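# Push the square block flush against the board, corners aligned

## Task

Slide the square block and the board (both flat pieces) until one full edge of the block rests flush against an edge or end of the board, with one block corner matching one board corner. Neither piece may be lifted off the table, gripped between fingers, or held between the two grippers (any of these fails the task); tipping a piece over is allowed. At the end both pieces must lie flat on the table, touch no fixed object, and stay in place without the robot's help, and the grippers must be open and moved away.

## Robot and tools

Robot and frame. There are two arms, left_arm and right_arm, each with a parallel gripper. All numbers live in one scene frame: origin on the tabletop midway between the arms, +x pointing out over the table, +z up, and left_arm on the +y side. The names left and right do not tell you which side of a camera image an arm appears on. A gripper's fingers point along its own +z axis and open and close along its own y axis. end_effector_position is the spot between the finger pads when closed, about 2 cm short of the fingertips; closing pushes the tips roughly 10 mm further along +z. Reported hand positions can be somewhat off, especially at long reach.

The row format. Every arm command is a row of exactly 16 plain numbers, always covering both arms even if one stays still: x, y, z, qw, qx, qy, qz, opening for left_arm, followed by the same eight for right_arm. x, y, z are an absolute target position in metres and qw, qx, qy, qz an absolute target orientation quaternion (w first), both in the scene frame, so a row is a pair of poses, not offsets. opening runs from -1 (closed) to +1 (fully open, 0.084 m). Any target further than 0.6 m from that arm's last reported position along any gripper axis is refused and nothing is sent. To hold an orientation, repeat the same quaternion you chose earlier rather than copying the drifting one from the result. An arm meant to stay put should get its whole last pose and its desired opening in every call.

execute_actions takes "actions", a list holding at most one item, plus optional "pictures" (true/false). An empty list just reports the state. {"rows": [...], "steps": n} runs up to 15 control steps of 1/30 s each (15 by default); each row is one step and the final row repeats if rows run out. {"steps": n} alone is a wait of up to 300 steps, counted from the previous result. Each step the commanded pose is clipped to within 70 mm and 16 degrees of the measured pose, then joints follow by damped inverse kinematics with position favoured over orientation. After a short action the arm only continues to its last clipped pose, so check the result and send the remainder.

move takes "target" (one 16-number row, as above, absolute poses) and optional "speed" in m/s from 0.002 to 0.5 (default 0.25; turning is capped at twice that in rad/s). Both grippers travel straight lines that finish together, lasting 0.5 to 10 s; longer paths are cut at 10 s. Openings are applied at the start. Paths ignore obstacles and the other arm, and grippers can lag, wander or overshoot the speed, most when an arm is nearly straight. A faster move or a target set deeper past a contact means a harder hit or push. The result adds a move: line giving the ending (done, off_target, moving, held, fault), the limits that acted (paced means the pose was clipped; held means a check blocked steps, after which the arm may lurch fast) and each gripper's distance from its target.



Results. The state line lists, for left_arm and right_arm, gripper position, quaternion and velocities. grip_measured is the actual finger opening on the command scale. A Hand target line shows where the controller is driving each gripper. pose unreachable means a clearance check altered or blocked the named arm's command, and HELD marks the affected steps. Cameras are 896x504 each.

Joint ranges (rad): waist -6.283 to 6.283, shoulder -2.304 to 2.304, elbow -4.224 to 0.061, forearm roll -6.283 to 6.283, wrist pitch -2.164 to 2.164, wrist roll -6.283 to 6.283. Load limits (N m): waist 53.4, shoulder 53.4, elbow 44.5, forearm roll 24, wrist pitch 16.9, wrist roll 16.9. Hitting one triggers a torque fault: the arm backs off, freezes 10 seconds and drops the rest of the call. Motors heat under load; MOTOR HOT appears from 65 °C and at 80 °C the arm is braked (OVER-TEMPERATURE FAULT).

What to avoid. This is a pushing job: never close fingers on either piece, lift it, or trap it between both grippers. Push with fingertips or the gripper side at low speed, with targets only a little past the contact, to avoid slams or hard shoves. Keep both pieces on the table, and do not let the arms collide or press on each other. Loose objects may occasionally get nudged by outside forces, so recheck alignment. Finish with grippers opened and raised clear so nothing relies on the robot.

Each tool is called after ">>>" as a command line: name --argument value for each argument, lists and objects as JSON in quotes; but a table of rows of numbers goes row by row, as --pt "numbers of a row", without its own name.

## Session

>>> show_instructions

>>> execute_actions --actions '[]'

Reference images for this scene: manual page 1, manual page 2, manual page 3, manual page 4, manual page 5, manual page 6.

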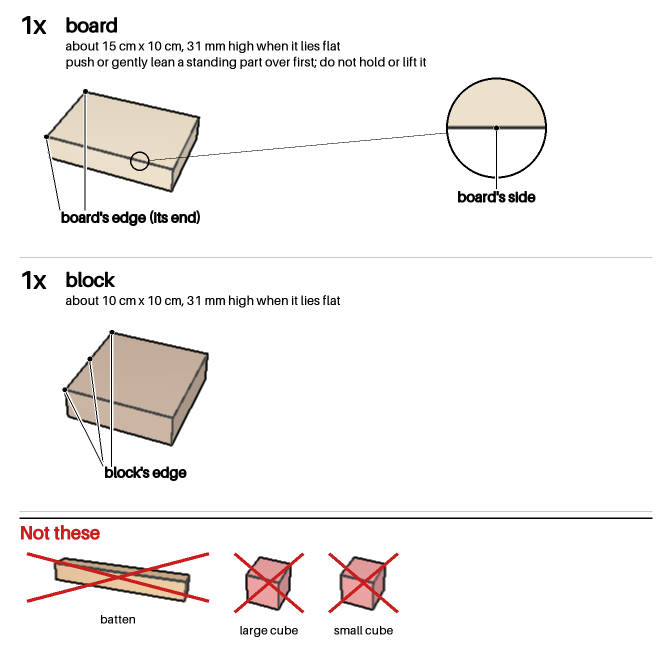

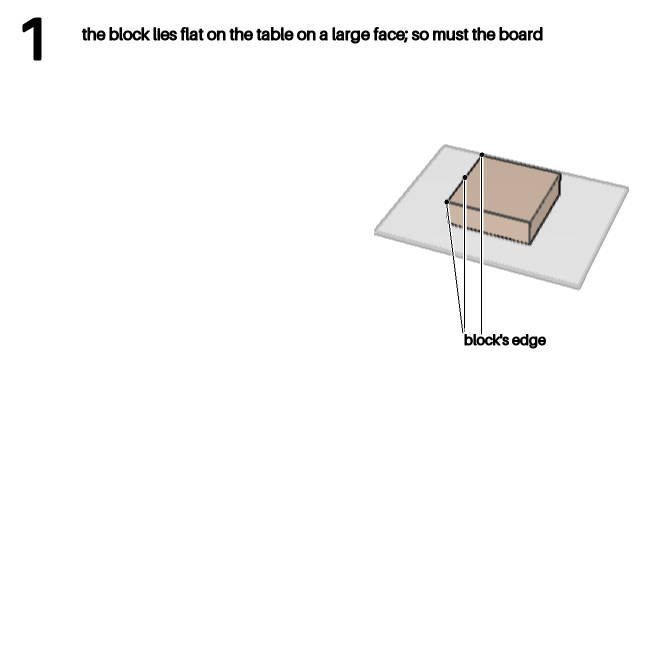

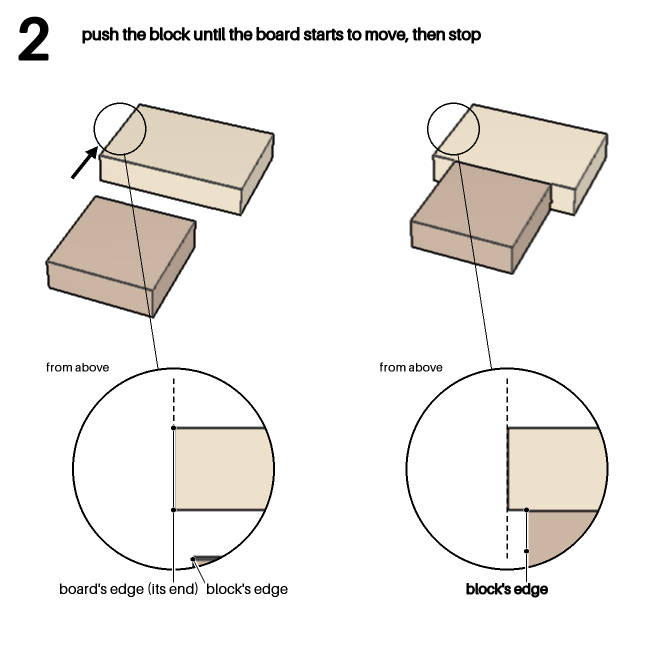

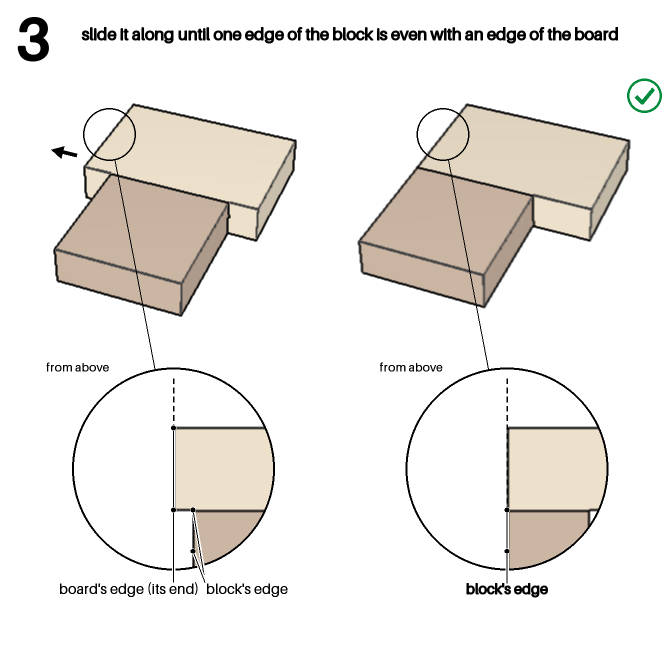

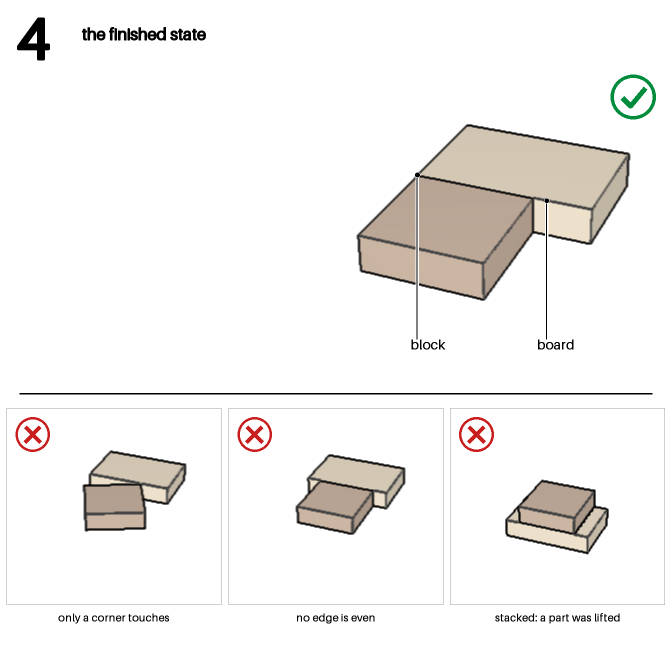

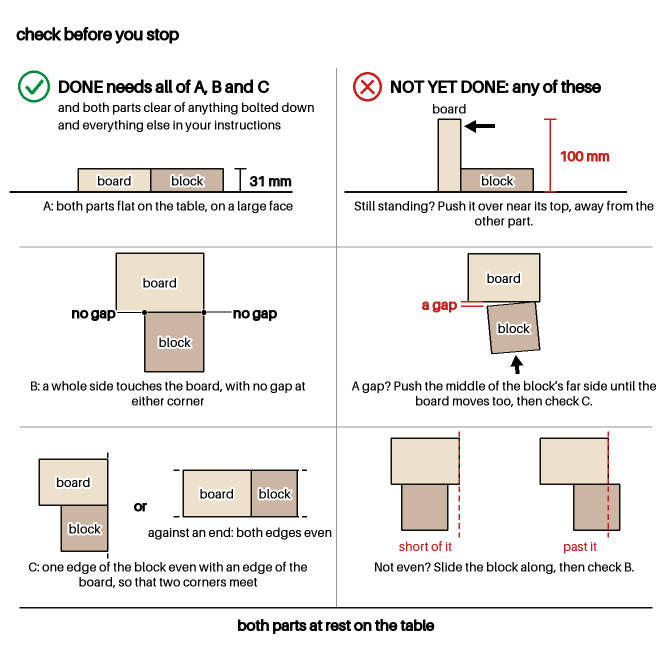

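Scene clock: 0.00 s of 4267.00 s.
left_arm: end_effector_position=(+0.0220, +0.1585, +0.1999) grip_measured=+1.00 end_effector_quat_wxyz=(-0.095, +0.146, +0.964, -0.201) end_effector_velocity=(-0.000, -0.000, +0.000) end_effector_angular_velocity=(-0.000, +0.000, -0.002) | right_arm: end_effector_position=(+0.3660, +0.0572, +0.1184) grip_measured=+1.00 end_effector_quat_wxyz=(-0.517, +0.824, +0.208, -0.101) end_effector_velocity=(-0.000, -0.000, -0.000) end_effector_angular_velocity=(-0.000, +0.002, +0.000)
Joint positions: left_arm=[-1.15   0.15  -0.264 -1.211 -0.388 -2.913  0.084] | right_arm=[ 0.449 -0.838 -0.993  1.465 -1.119 -1.451  0.084]
Joint velocities: left_arm=[-0.    -0.    -0.001  0.001 -0.001  0.    -0.   ] | right_arm=[-0.    -0.001 -0.    -0.001 -0.001  0.001  0.   ]
Hand target (left_arm): +0.022, +0.159, +0.200; -0.095, +0.146, +0.964, -0.201
Hand target (right_arm): +0.366, +0.057, +0.118; -0.517, +0.824, +0.208, -0.101

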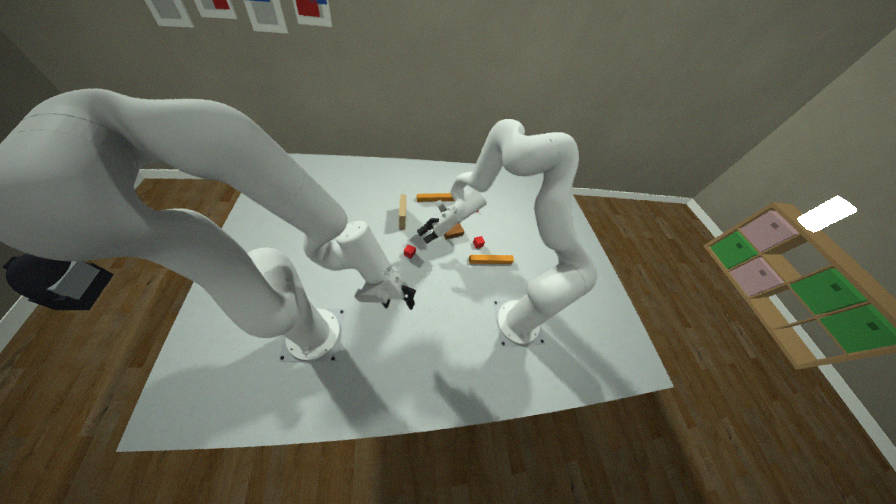

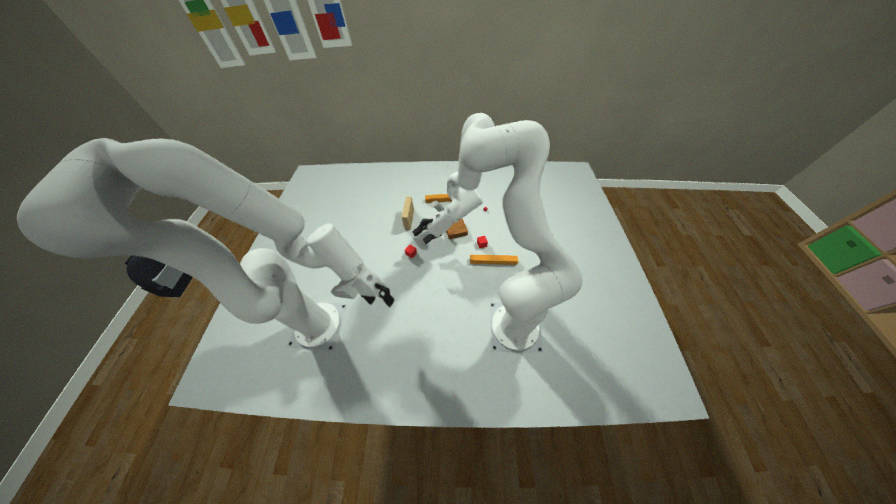

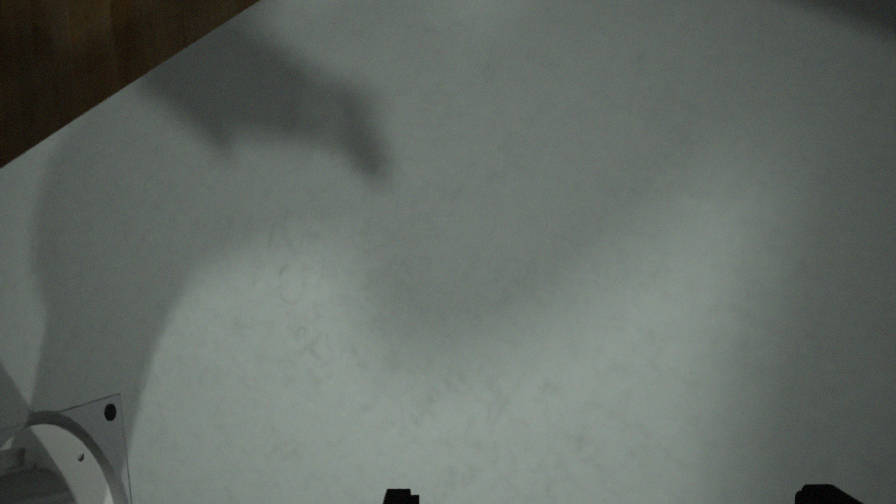

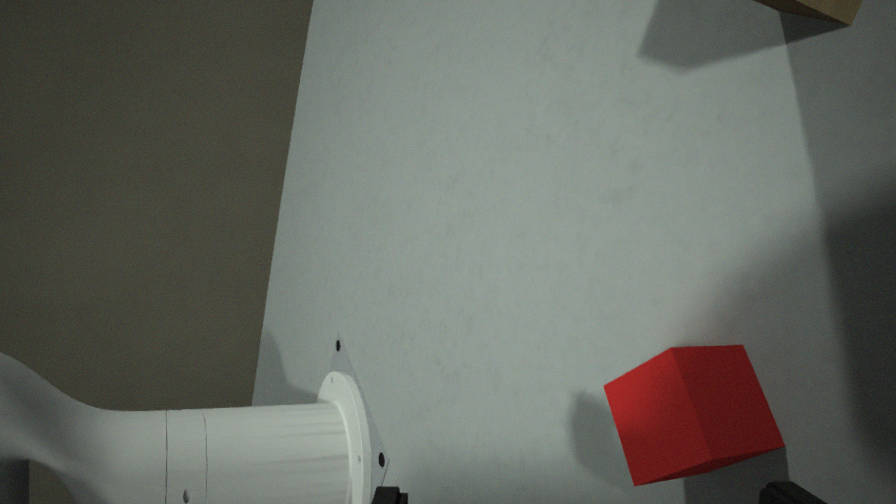

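>>> move --target '[0.4,0.32,0.2,0,0,1,0,0.8,0.45,-0.1,0.42,0,1,0,0,0.3]'

Scene clock: 7.07 s of 4267.00 s.
left_arm: end_effector_position=(+0.3999, +0.3209, +0.1999) grip_measured=+0.80 end_effector_quat_wxyz=(+0.001, -0.000, +1.000, +0.000) end_effector_velocity=(+0.001, +0.001, -0.001) end_effector_angular_velocity=(+0.004, +0.002, +0.000) | right_arm: end_effector_position=(+0.4499, -0.1008, +0.4191) grip_measured=+0.29 end_effector_quat_wxyz=(+0.003, +1.000, -0.000, -0.001) end_effector_velocity=(+0.001, -0.001, +0.002) end_effector_angular_velocity=(-0.006, -0.003, -0.004)
Joint positions: left_arm=[-0.318 -0.254 -0.768  0.003 -0.513 -3.519  0.077] | right_arm=[ 0.53  -0.181 -1.226 -0.004 -1.049  0.494  0.056]
Joint velocities: left_arm=[ 0.    -0.005 -0.004  0.006 -0.003 -0.005 -0.   ] | right_arm=[ 0.001 -0.001 -0.005 -0.007 -0.005  0.008 -0.   ]
Hand target (left_arm): +0.400, +0.321, +0.200; +0.001, -0.000, +1.000, +0.001
Hand target (right_arm): +0.450, -0.101, +0.419; +0.003, +1.000, -0.000, -0.001
Off the commanded pose (left_arm): 0.001 m, 0 deg.
Off the commanded pose (right_arm): 0.001 m, 0 deg.
After step 90, 1.10 s passed at rest.
move: done

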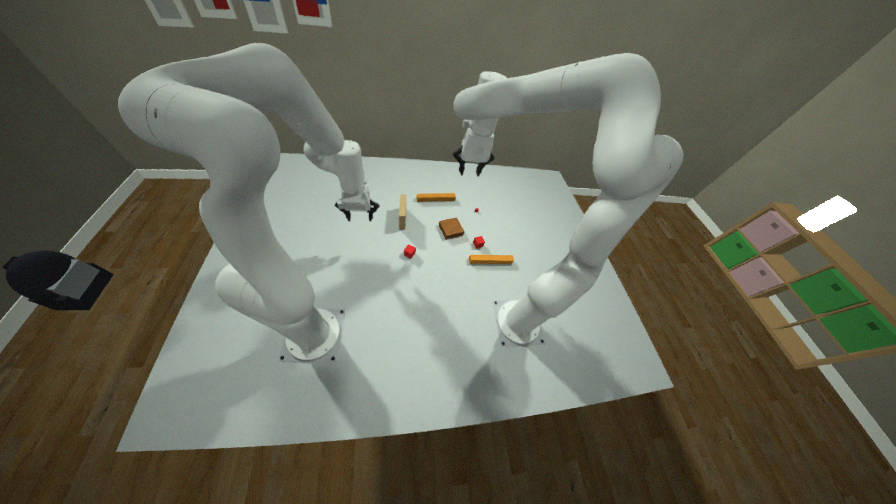

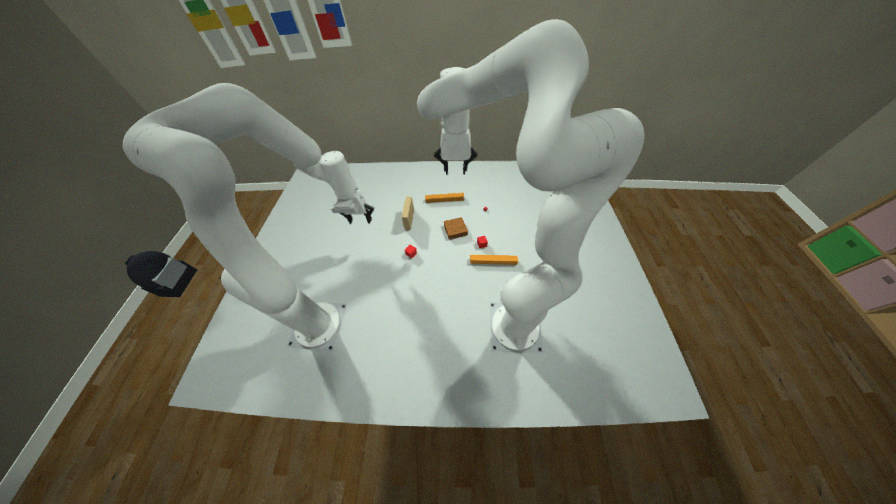

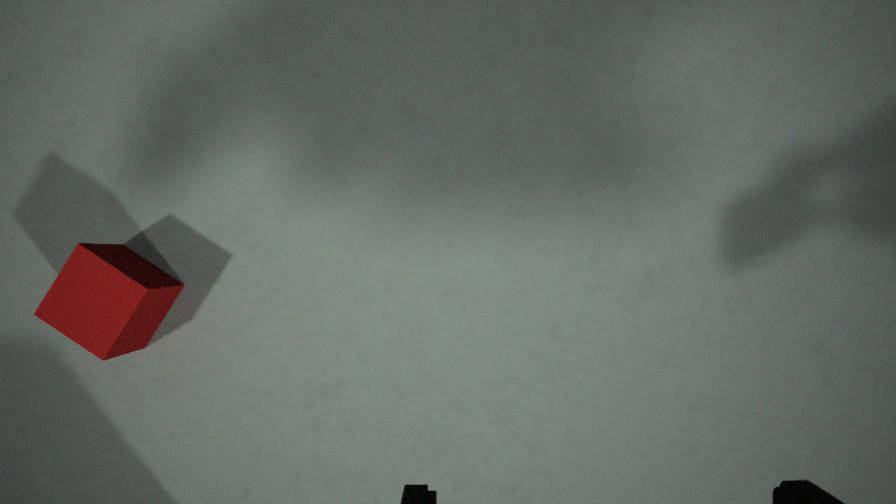

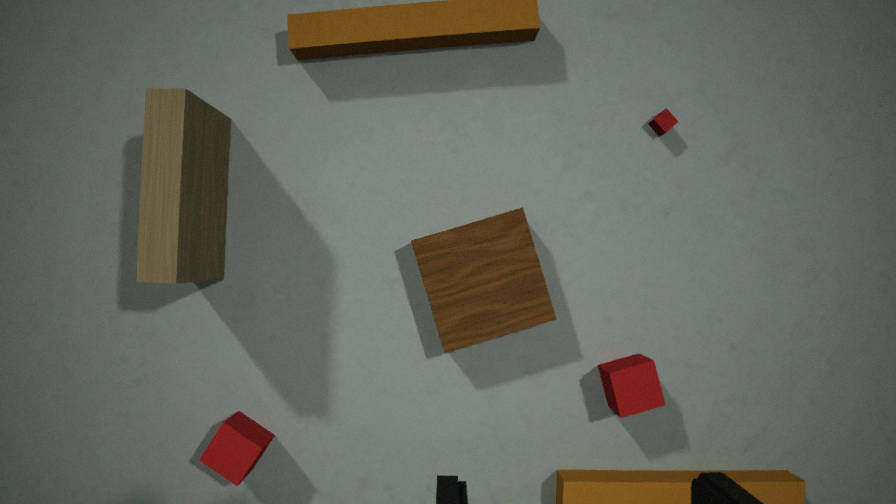

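>>> move --target '[0.575,0.25,0.1,0,-0.7071,0.7071,0,0.8,0.41,-0.103,0.08,0,1,0,0,0.3]'

>>> move --target '[0.575,0.195,0.1,0,-0.7071,0.7071,0,0.8,0.41,-0.103,0.03,0,1,0,0,0.3]' --speed 0.07

>>> move --target '[0.575,0.145,0.1,0,-0.7071,0.7071,0,0.8,0.487,-0.103,0.03,0,1,0,0,0.3]' --speed 0.03

>>> move --target '[0.575,0.19,0.1,0,-0.7071,0.7071,0,0.8,0.45,-0.2,0.35,0,1,0,0,0.3]'

Scene clock: 21.90 s of 4267.00 s.
left_arm: end_effector_position=(+0.5750, +0.2502, +0.1003) grip_measured=+0.80 end_effector_quat_wxyz=(+0.000, +0.707, -0.708, +0.000) end_effector_velocity=(+0.002, -0.000, -0.000) end_effector_angular_velocity=(+0.002, -0.002, +0.011) | right_arm: end_effector_position=(+0.4100, -0.1027, +0.0804) grip_measured=+0.29 end_effector_quat_wxyz=(-0.000, +1.000, +0.000, -0.000) end_effector_velocity=(-0.000, +0.001, -0.001) end_effector_angular_velocity=(+0.000, -0.000, +0.002)
Joint positions: left_arm=[-0.32  -0.804 -1.339 -0.001 -0.535 -5.087  0.077] | right_arm=[ 0.563 -0.576 -0.863  0.003 -0.287  0.521  0.056]
Joint velocities: left_arm=[-0.001 -0.004 -0.006  0.005 -0.001 -0.016 -0.   ] | right_arm=[ 0.001 -0.003  0.     0.001  0.003 -0.001  0.   ]
Hand target (left_arm): +0.575, +0.250, +0.100; +0.000, +0.707, -0.707, +0.000
Hand target (right_arm): +0.410, -0.103, +0.080; -0.000, +1.000, +0.000, -0.000
Off the commanded pose (left_arm): 0.000 m, 0 deg.
Off the commanded pose (right_arm): 0.000 m, 0 deg.
After step 90, 8.20 s passed at rest.
move: done

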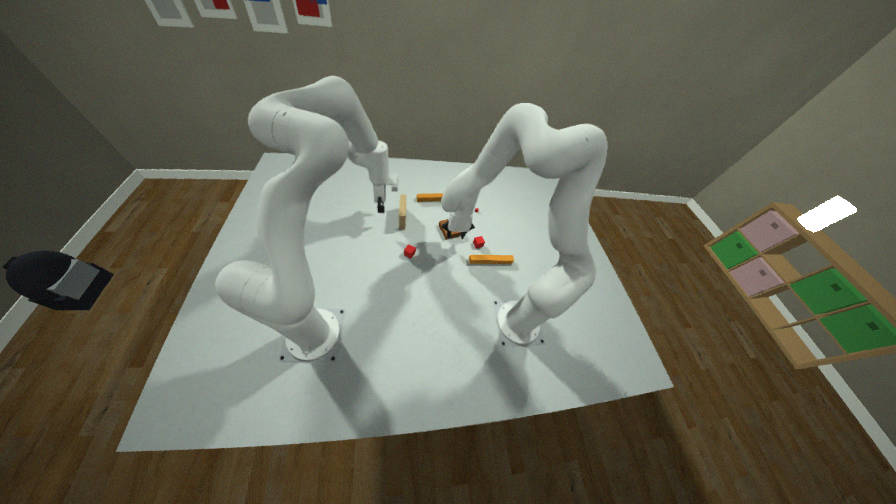

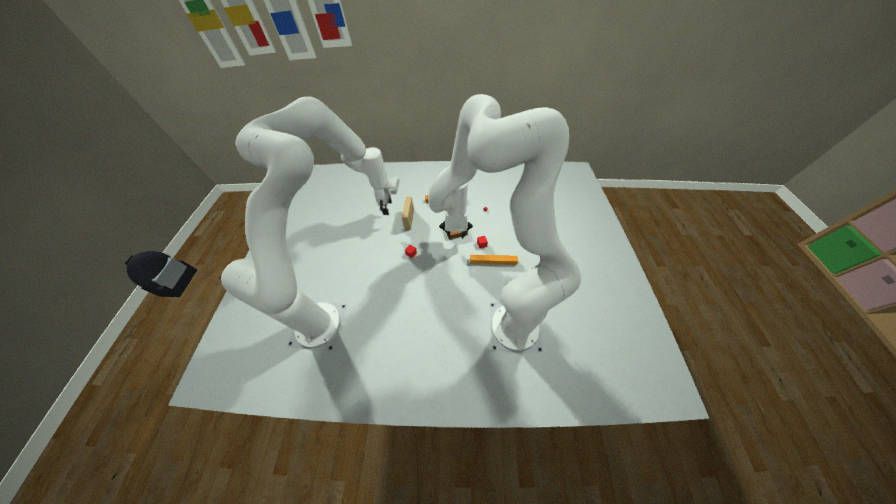

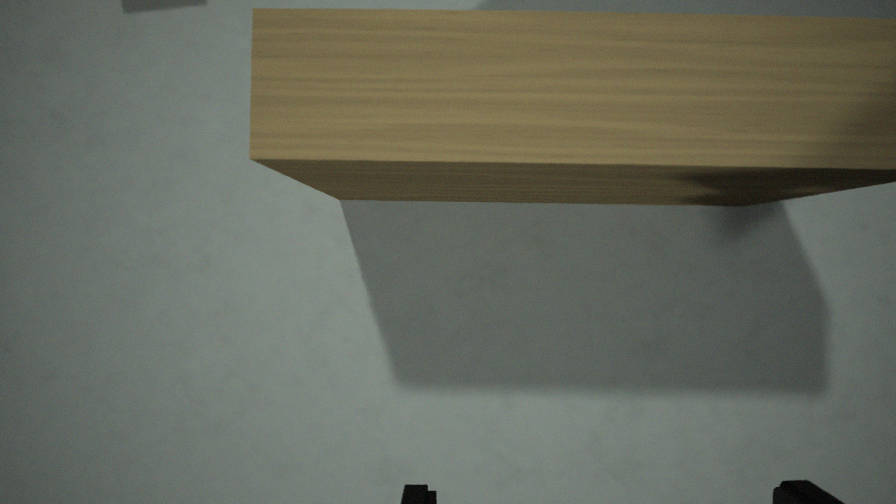

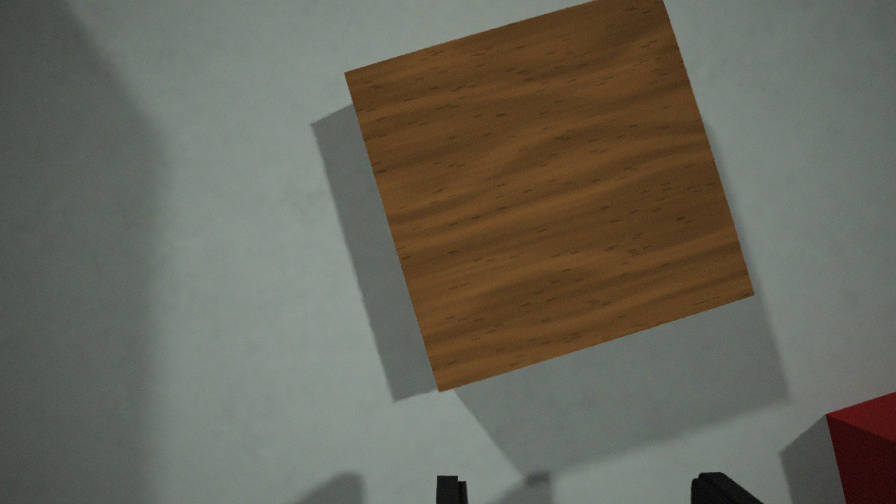

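Scene clock: 23.07 s of 4267.00 s.
left_arm: end_effector_position=(+0.5750, +0.1953, +0.1000) grip_measured=+0.80 end_effector_quat_wxyz=(+0.000, +0.707, -0.707, -0.000) end_effector_velocity=(+0.001, -0.003, +0.001) end_effector_angular_velocity=(-0.001, -0.003, -0.000) | right_arm: end_effector_position=(+0.4100, -0.1029, +0.0303) grip_measured=+0.29 end_effector_quat_wxyz=(-0.000, +1.000, +0.000, +0.000) end_effector_velocity=(-0.000, -0.001, -0.003) end_effector_angular_velocity=(-0.001, +0.002, -0.002)
Joint positions: left_arm=[-0.399 -0.849 -1.421 -0.    -0.572 -5.168  0.077] | right_arm=[ 0.563 -0.691 -0.883  0.001 -0.191  0.524  0.056]
Joint velocities: left_arm=[-0.003 -0.001 -0.004  0.001 -0.    -0.004  0.   ] | right_arm=[-0.001 -0.007 -0.001  0.     0.004  0.    -0.   ]
Hand target (left_arm): +0.575, +0.195, +0.100; +0.000, +0.707, -0.707, -0.000
Hand target (right_arm): +0.410, -0.103, +0.030; -0.000, +1.000, +0.000, -0.000
Off the commanded pose (left_arm): 0.000 m, 0 deg.
Off the commanded pose (right_arm): 0.000 m, 0 deg.
move: done

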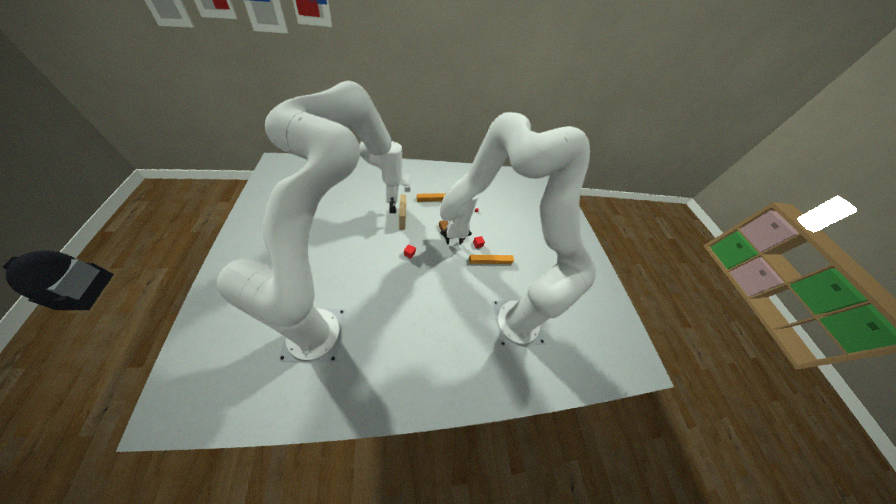

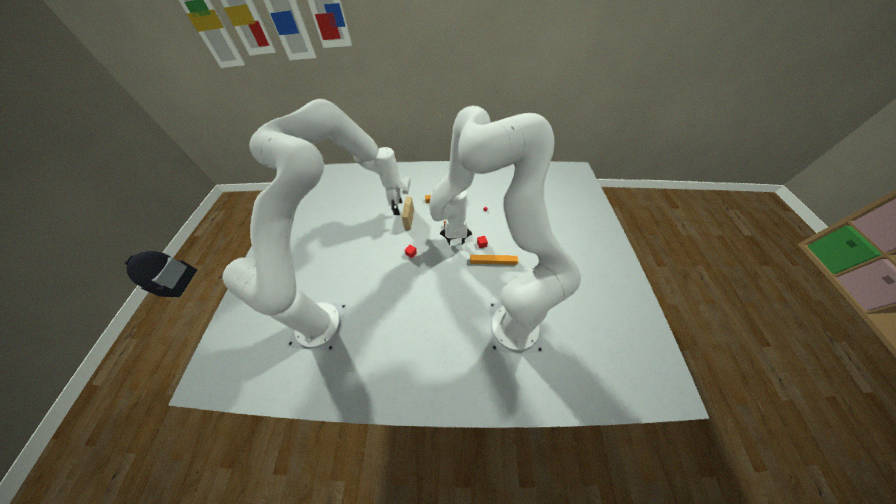

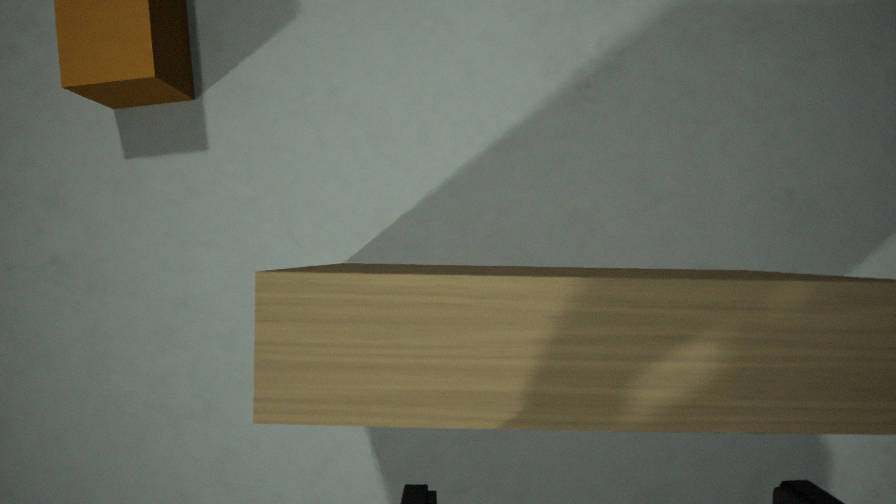

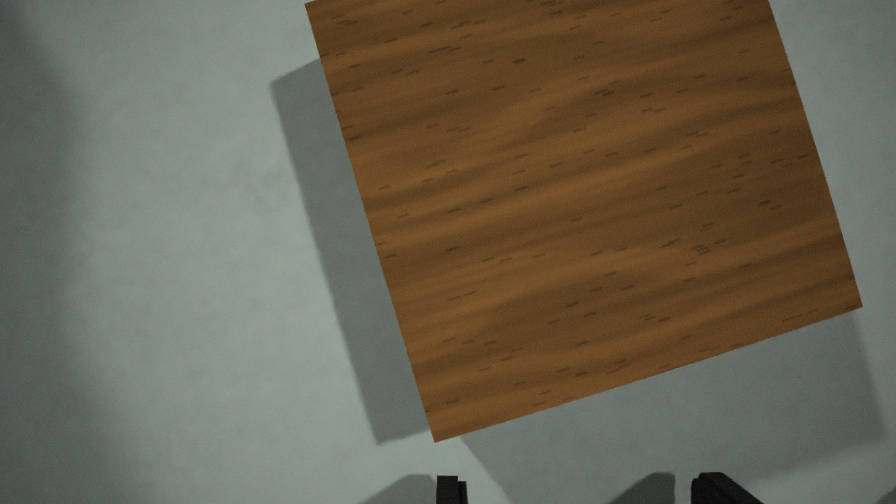

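Scene clock: 25.93 s of 4267.00 s.
left_arm: end_effector_position=(+0.5750, +0.1451, +0.1000) grip_measured=+0.80 end_effector_quat_wxyz=(+0.000, +0.707, -0.707, -0.000) end_effector_velocity=(-0.001, -0.001, -0.001) end_effector_angular_velocity=(+0.002, +0.001, -0.002) | right_arm: end_effector_position=(+0.4867, -0.1031, +0.0300) grip_measured=+0.29 end_effector_quat_wxyz=(-0.000, +1.000, -0.000, -0.000) end_effector_velocity=(+0.002, +0.000, +0.001) end_effector_angular_velocity=(+0.000, -0.000, -0.001)
Joint positions: left_arm=[-0.466 -0.899 -1.511 -0.    -0.613 -5.235  0.077] | right_arm=[ 0.492 -0.791 -1.086  0.    -0.296  0.454  0.056]
Joint velocities: left_arm=[-0.003 -0.002 -0.001  0.002 -0.001 -0.002  0.   ] | right_arm=[-0.001 -0.002 -0.006  0.001 -0.004 -0.001  0.   ]
Hand target (left_arm): +0.575, +0.145, +0.100; +0.000, +0.707, -0.707, -0.000
Hand target (right_arm): +0.487, -0.103, +0.030; -0.000, +1.000, -0.000, -0.000
Off the commanded pose (left_arm): 0.000 m, 0 deg.
Off the commanded pose (right_arm): 0.000 m, 0 deg.
move: done

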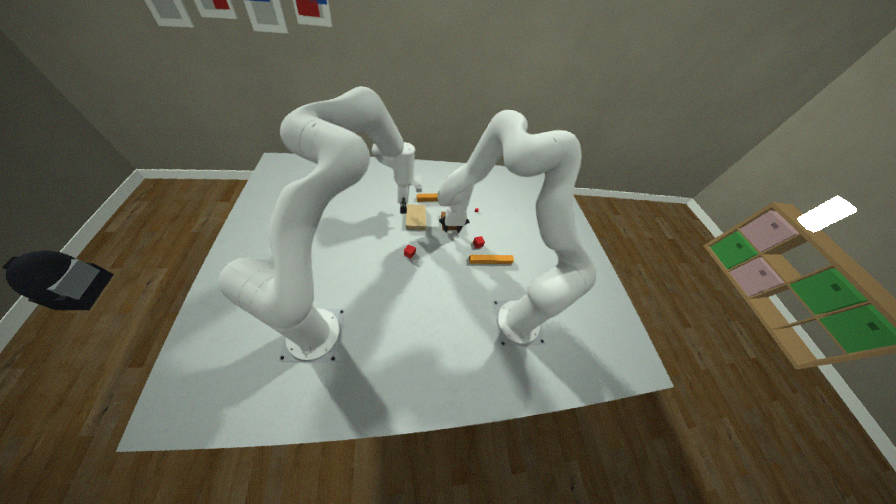

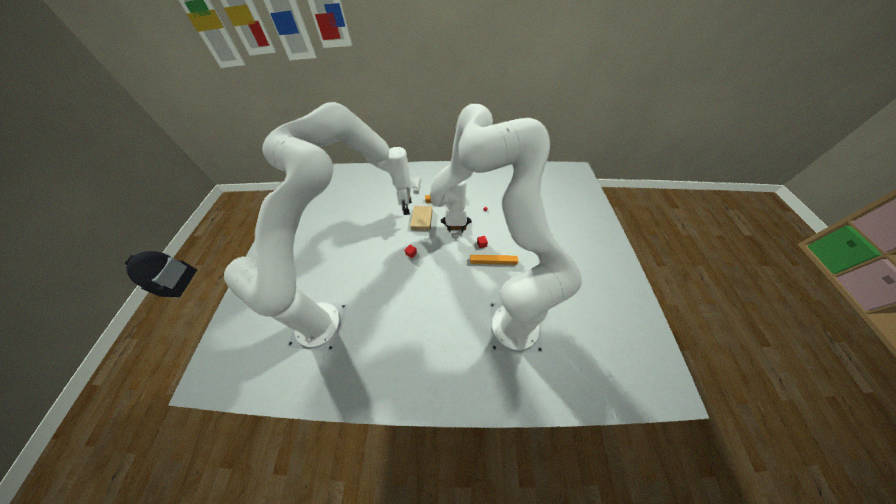

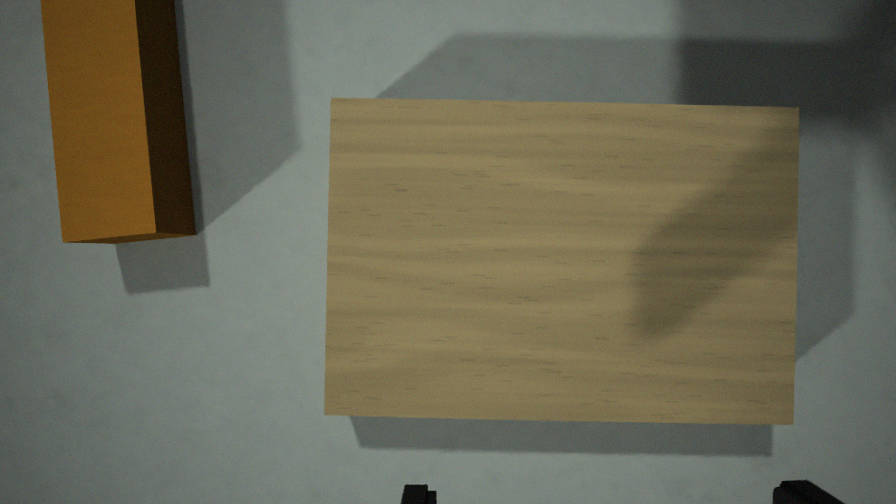

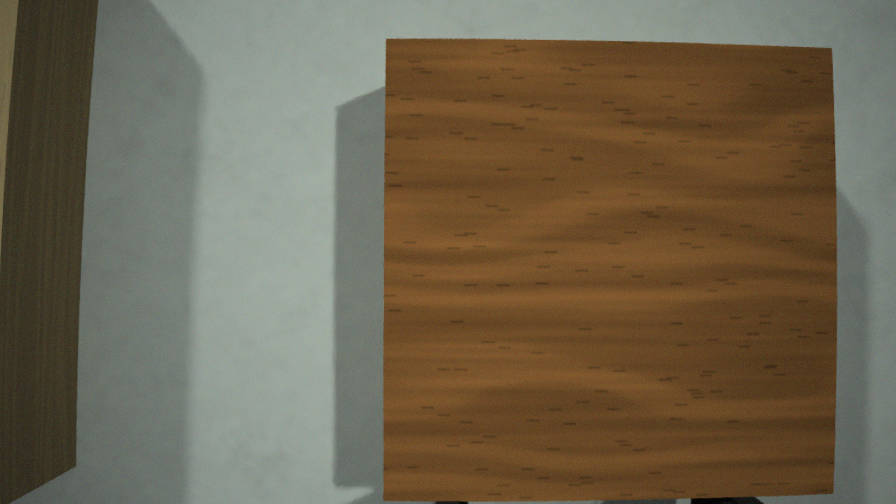

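Scene clock: 27.87 s of 4267.00 s.
left_arm: end_effector_position=(+0.5750, +0.1900, +0.1000) grip_measured=+0.80 end_effector_quat_wxyz=(-0.000, +0.707, -0.707, +0.000) end_effector_velocity=(-0.000, +0.000, +0.000) end_effector_angular_velocity=(+0.001, -0.001, -0.002) | right_arm: end_effector_position=(+0.4499, -0.2000, +0.3495) grip_measured=+0.29 end_effector_quat_wxyz=(+0.000, +1.000, -0.000, -0.000) end_effector_velocity=(+0.000, -0.001, +0.003) end_effector_angular_velocity=(+0.001, -0.002, -0.002)
Joint positions: left_arm=[-0.406 -0.854 -1.429  0.    -0.575 -5.175  0.077] | right_arm=[ 0.342 -0.131 -1.009 -0.    -0.879  0.305  0.056]
Joint velocities: left_arm=[-0.     0.001  0.001  0.002  0.001  0.    -0.   ] | right_arm=[-0.002  0.004 -0.003  0.001 -0.004 -0.001  0.   ]
Hand target (left_arm): +0.575, +0.190, +0.100; -0.000, +0.707, -0.707, +0.000
Hand target (right_arm): +0.450, -0.200, +0.350; +0.000, +1.000, -0.000, -0.000
Off the commanded pose (left_arm): 0.000 m, 0 deg.
Off the commanded pose (right_arm): 0.000 m, 0 deg.
move: done

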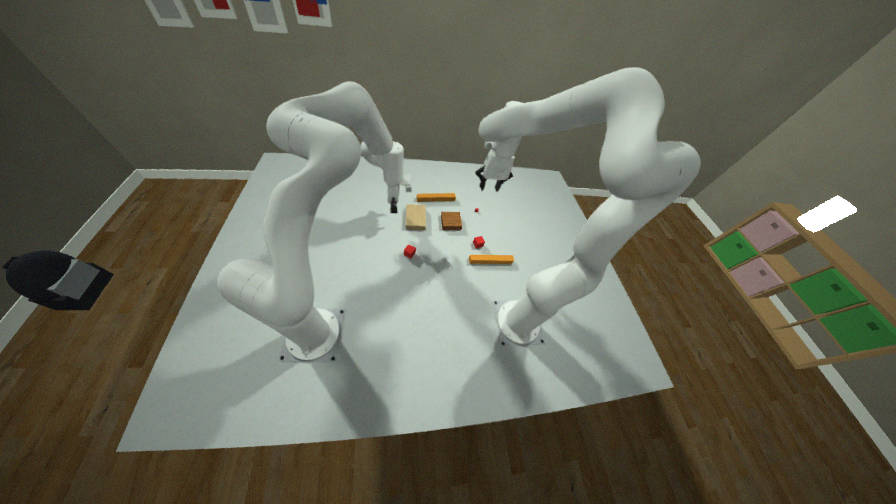

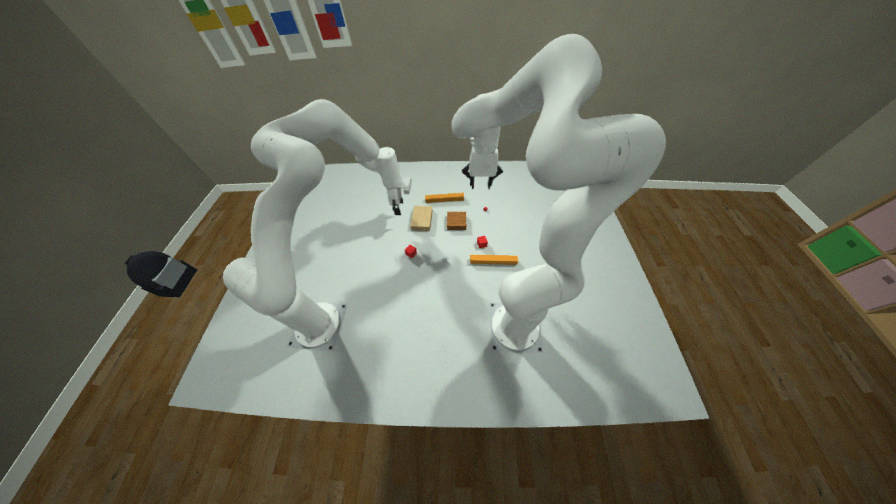

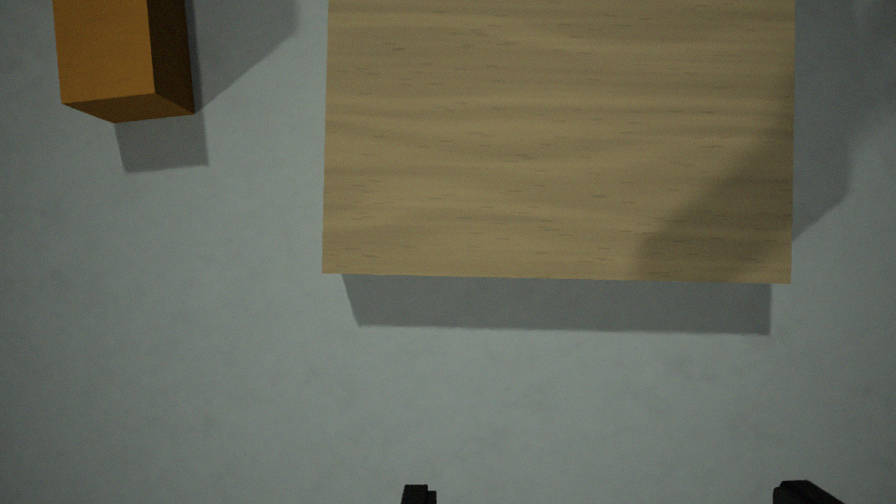

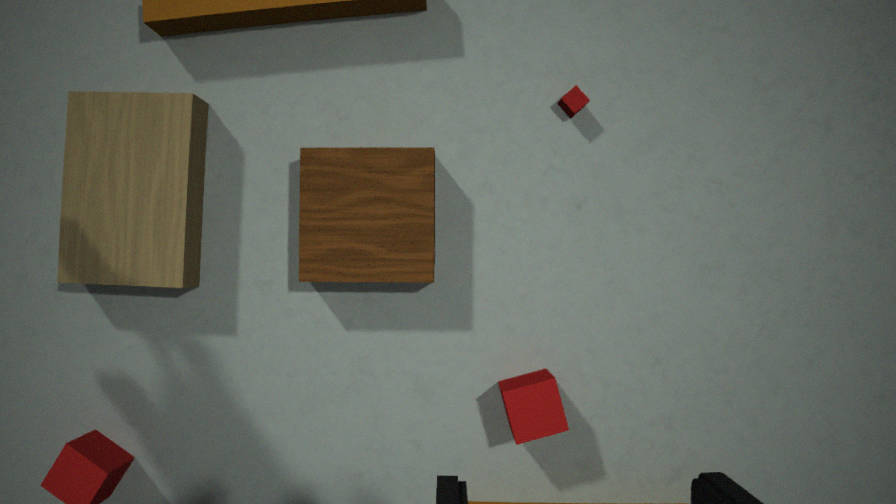

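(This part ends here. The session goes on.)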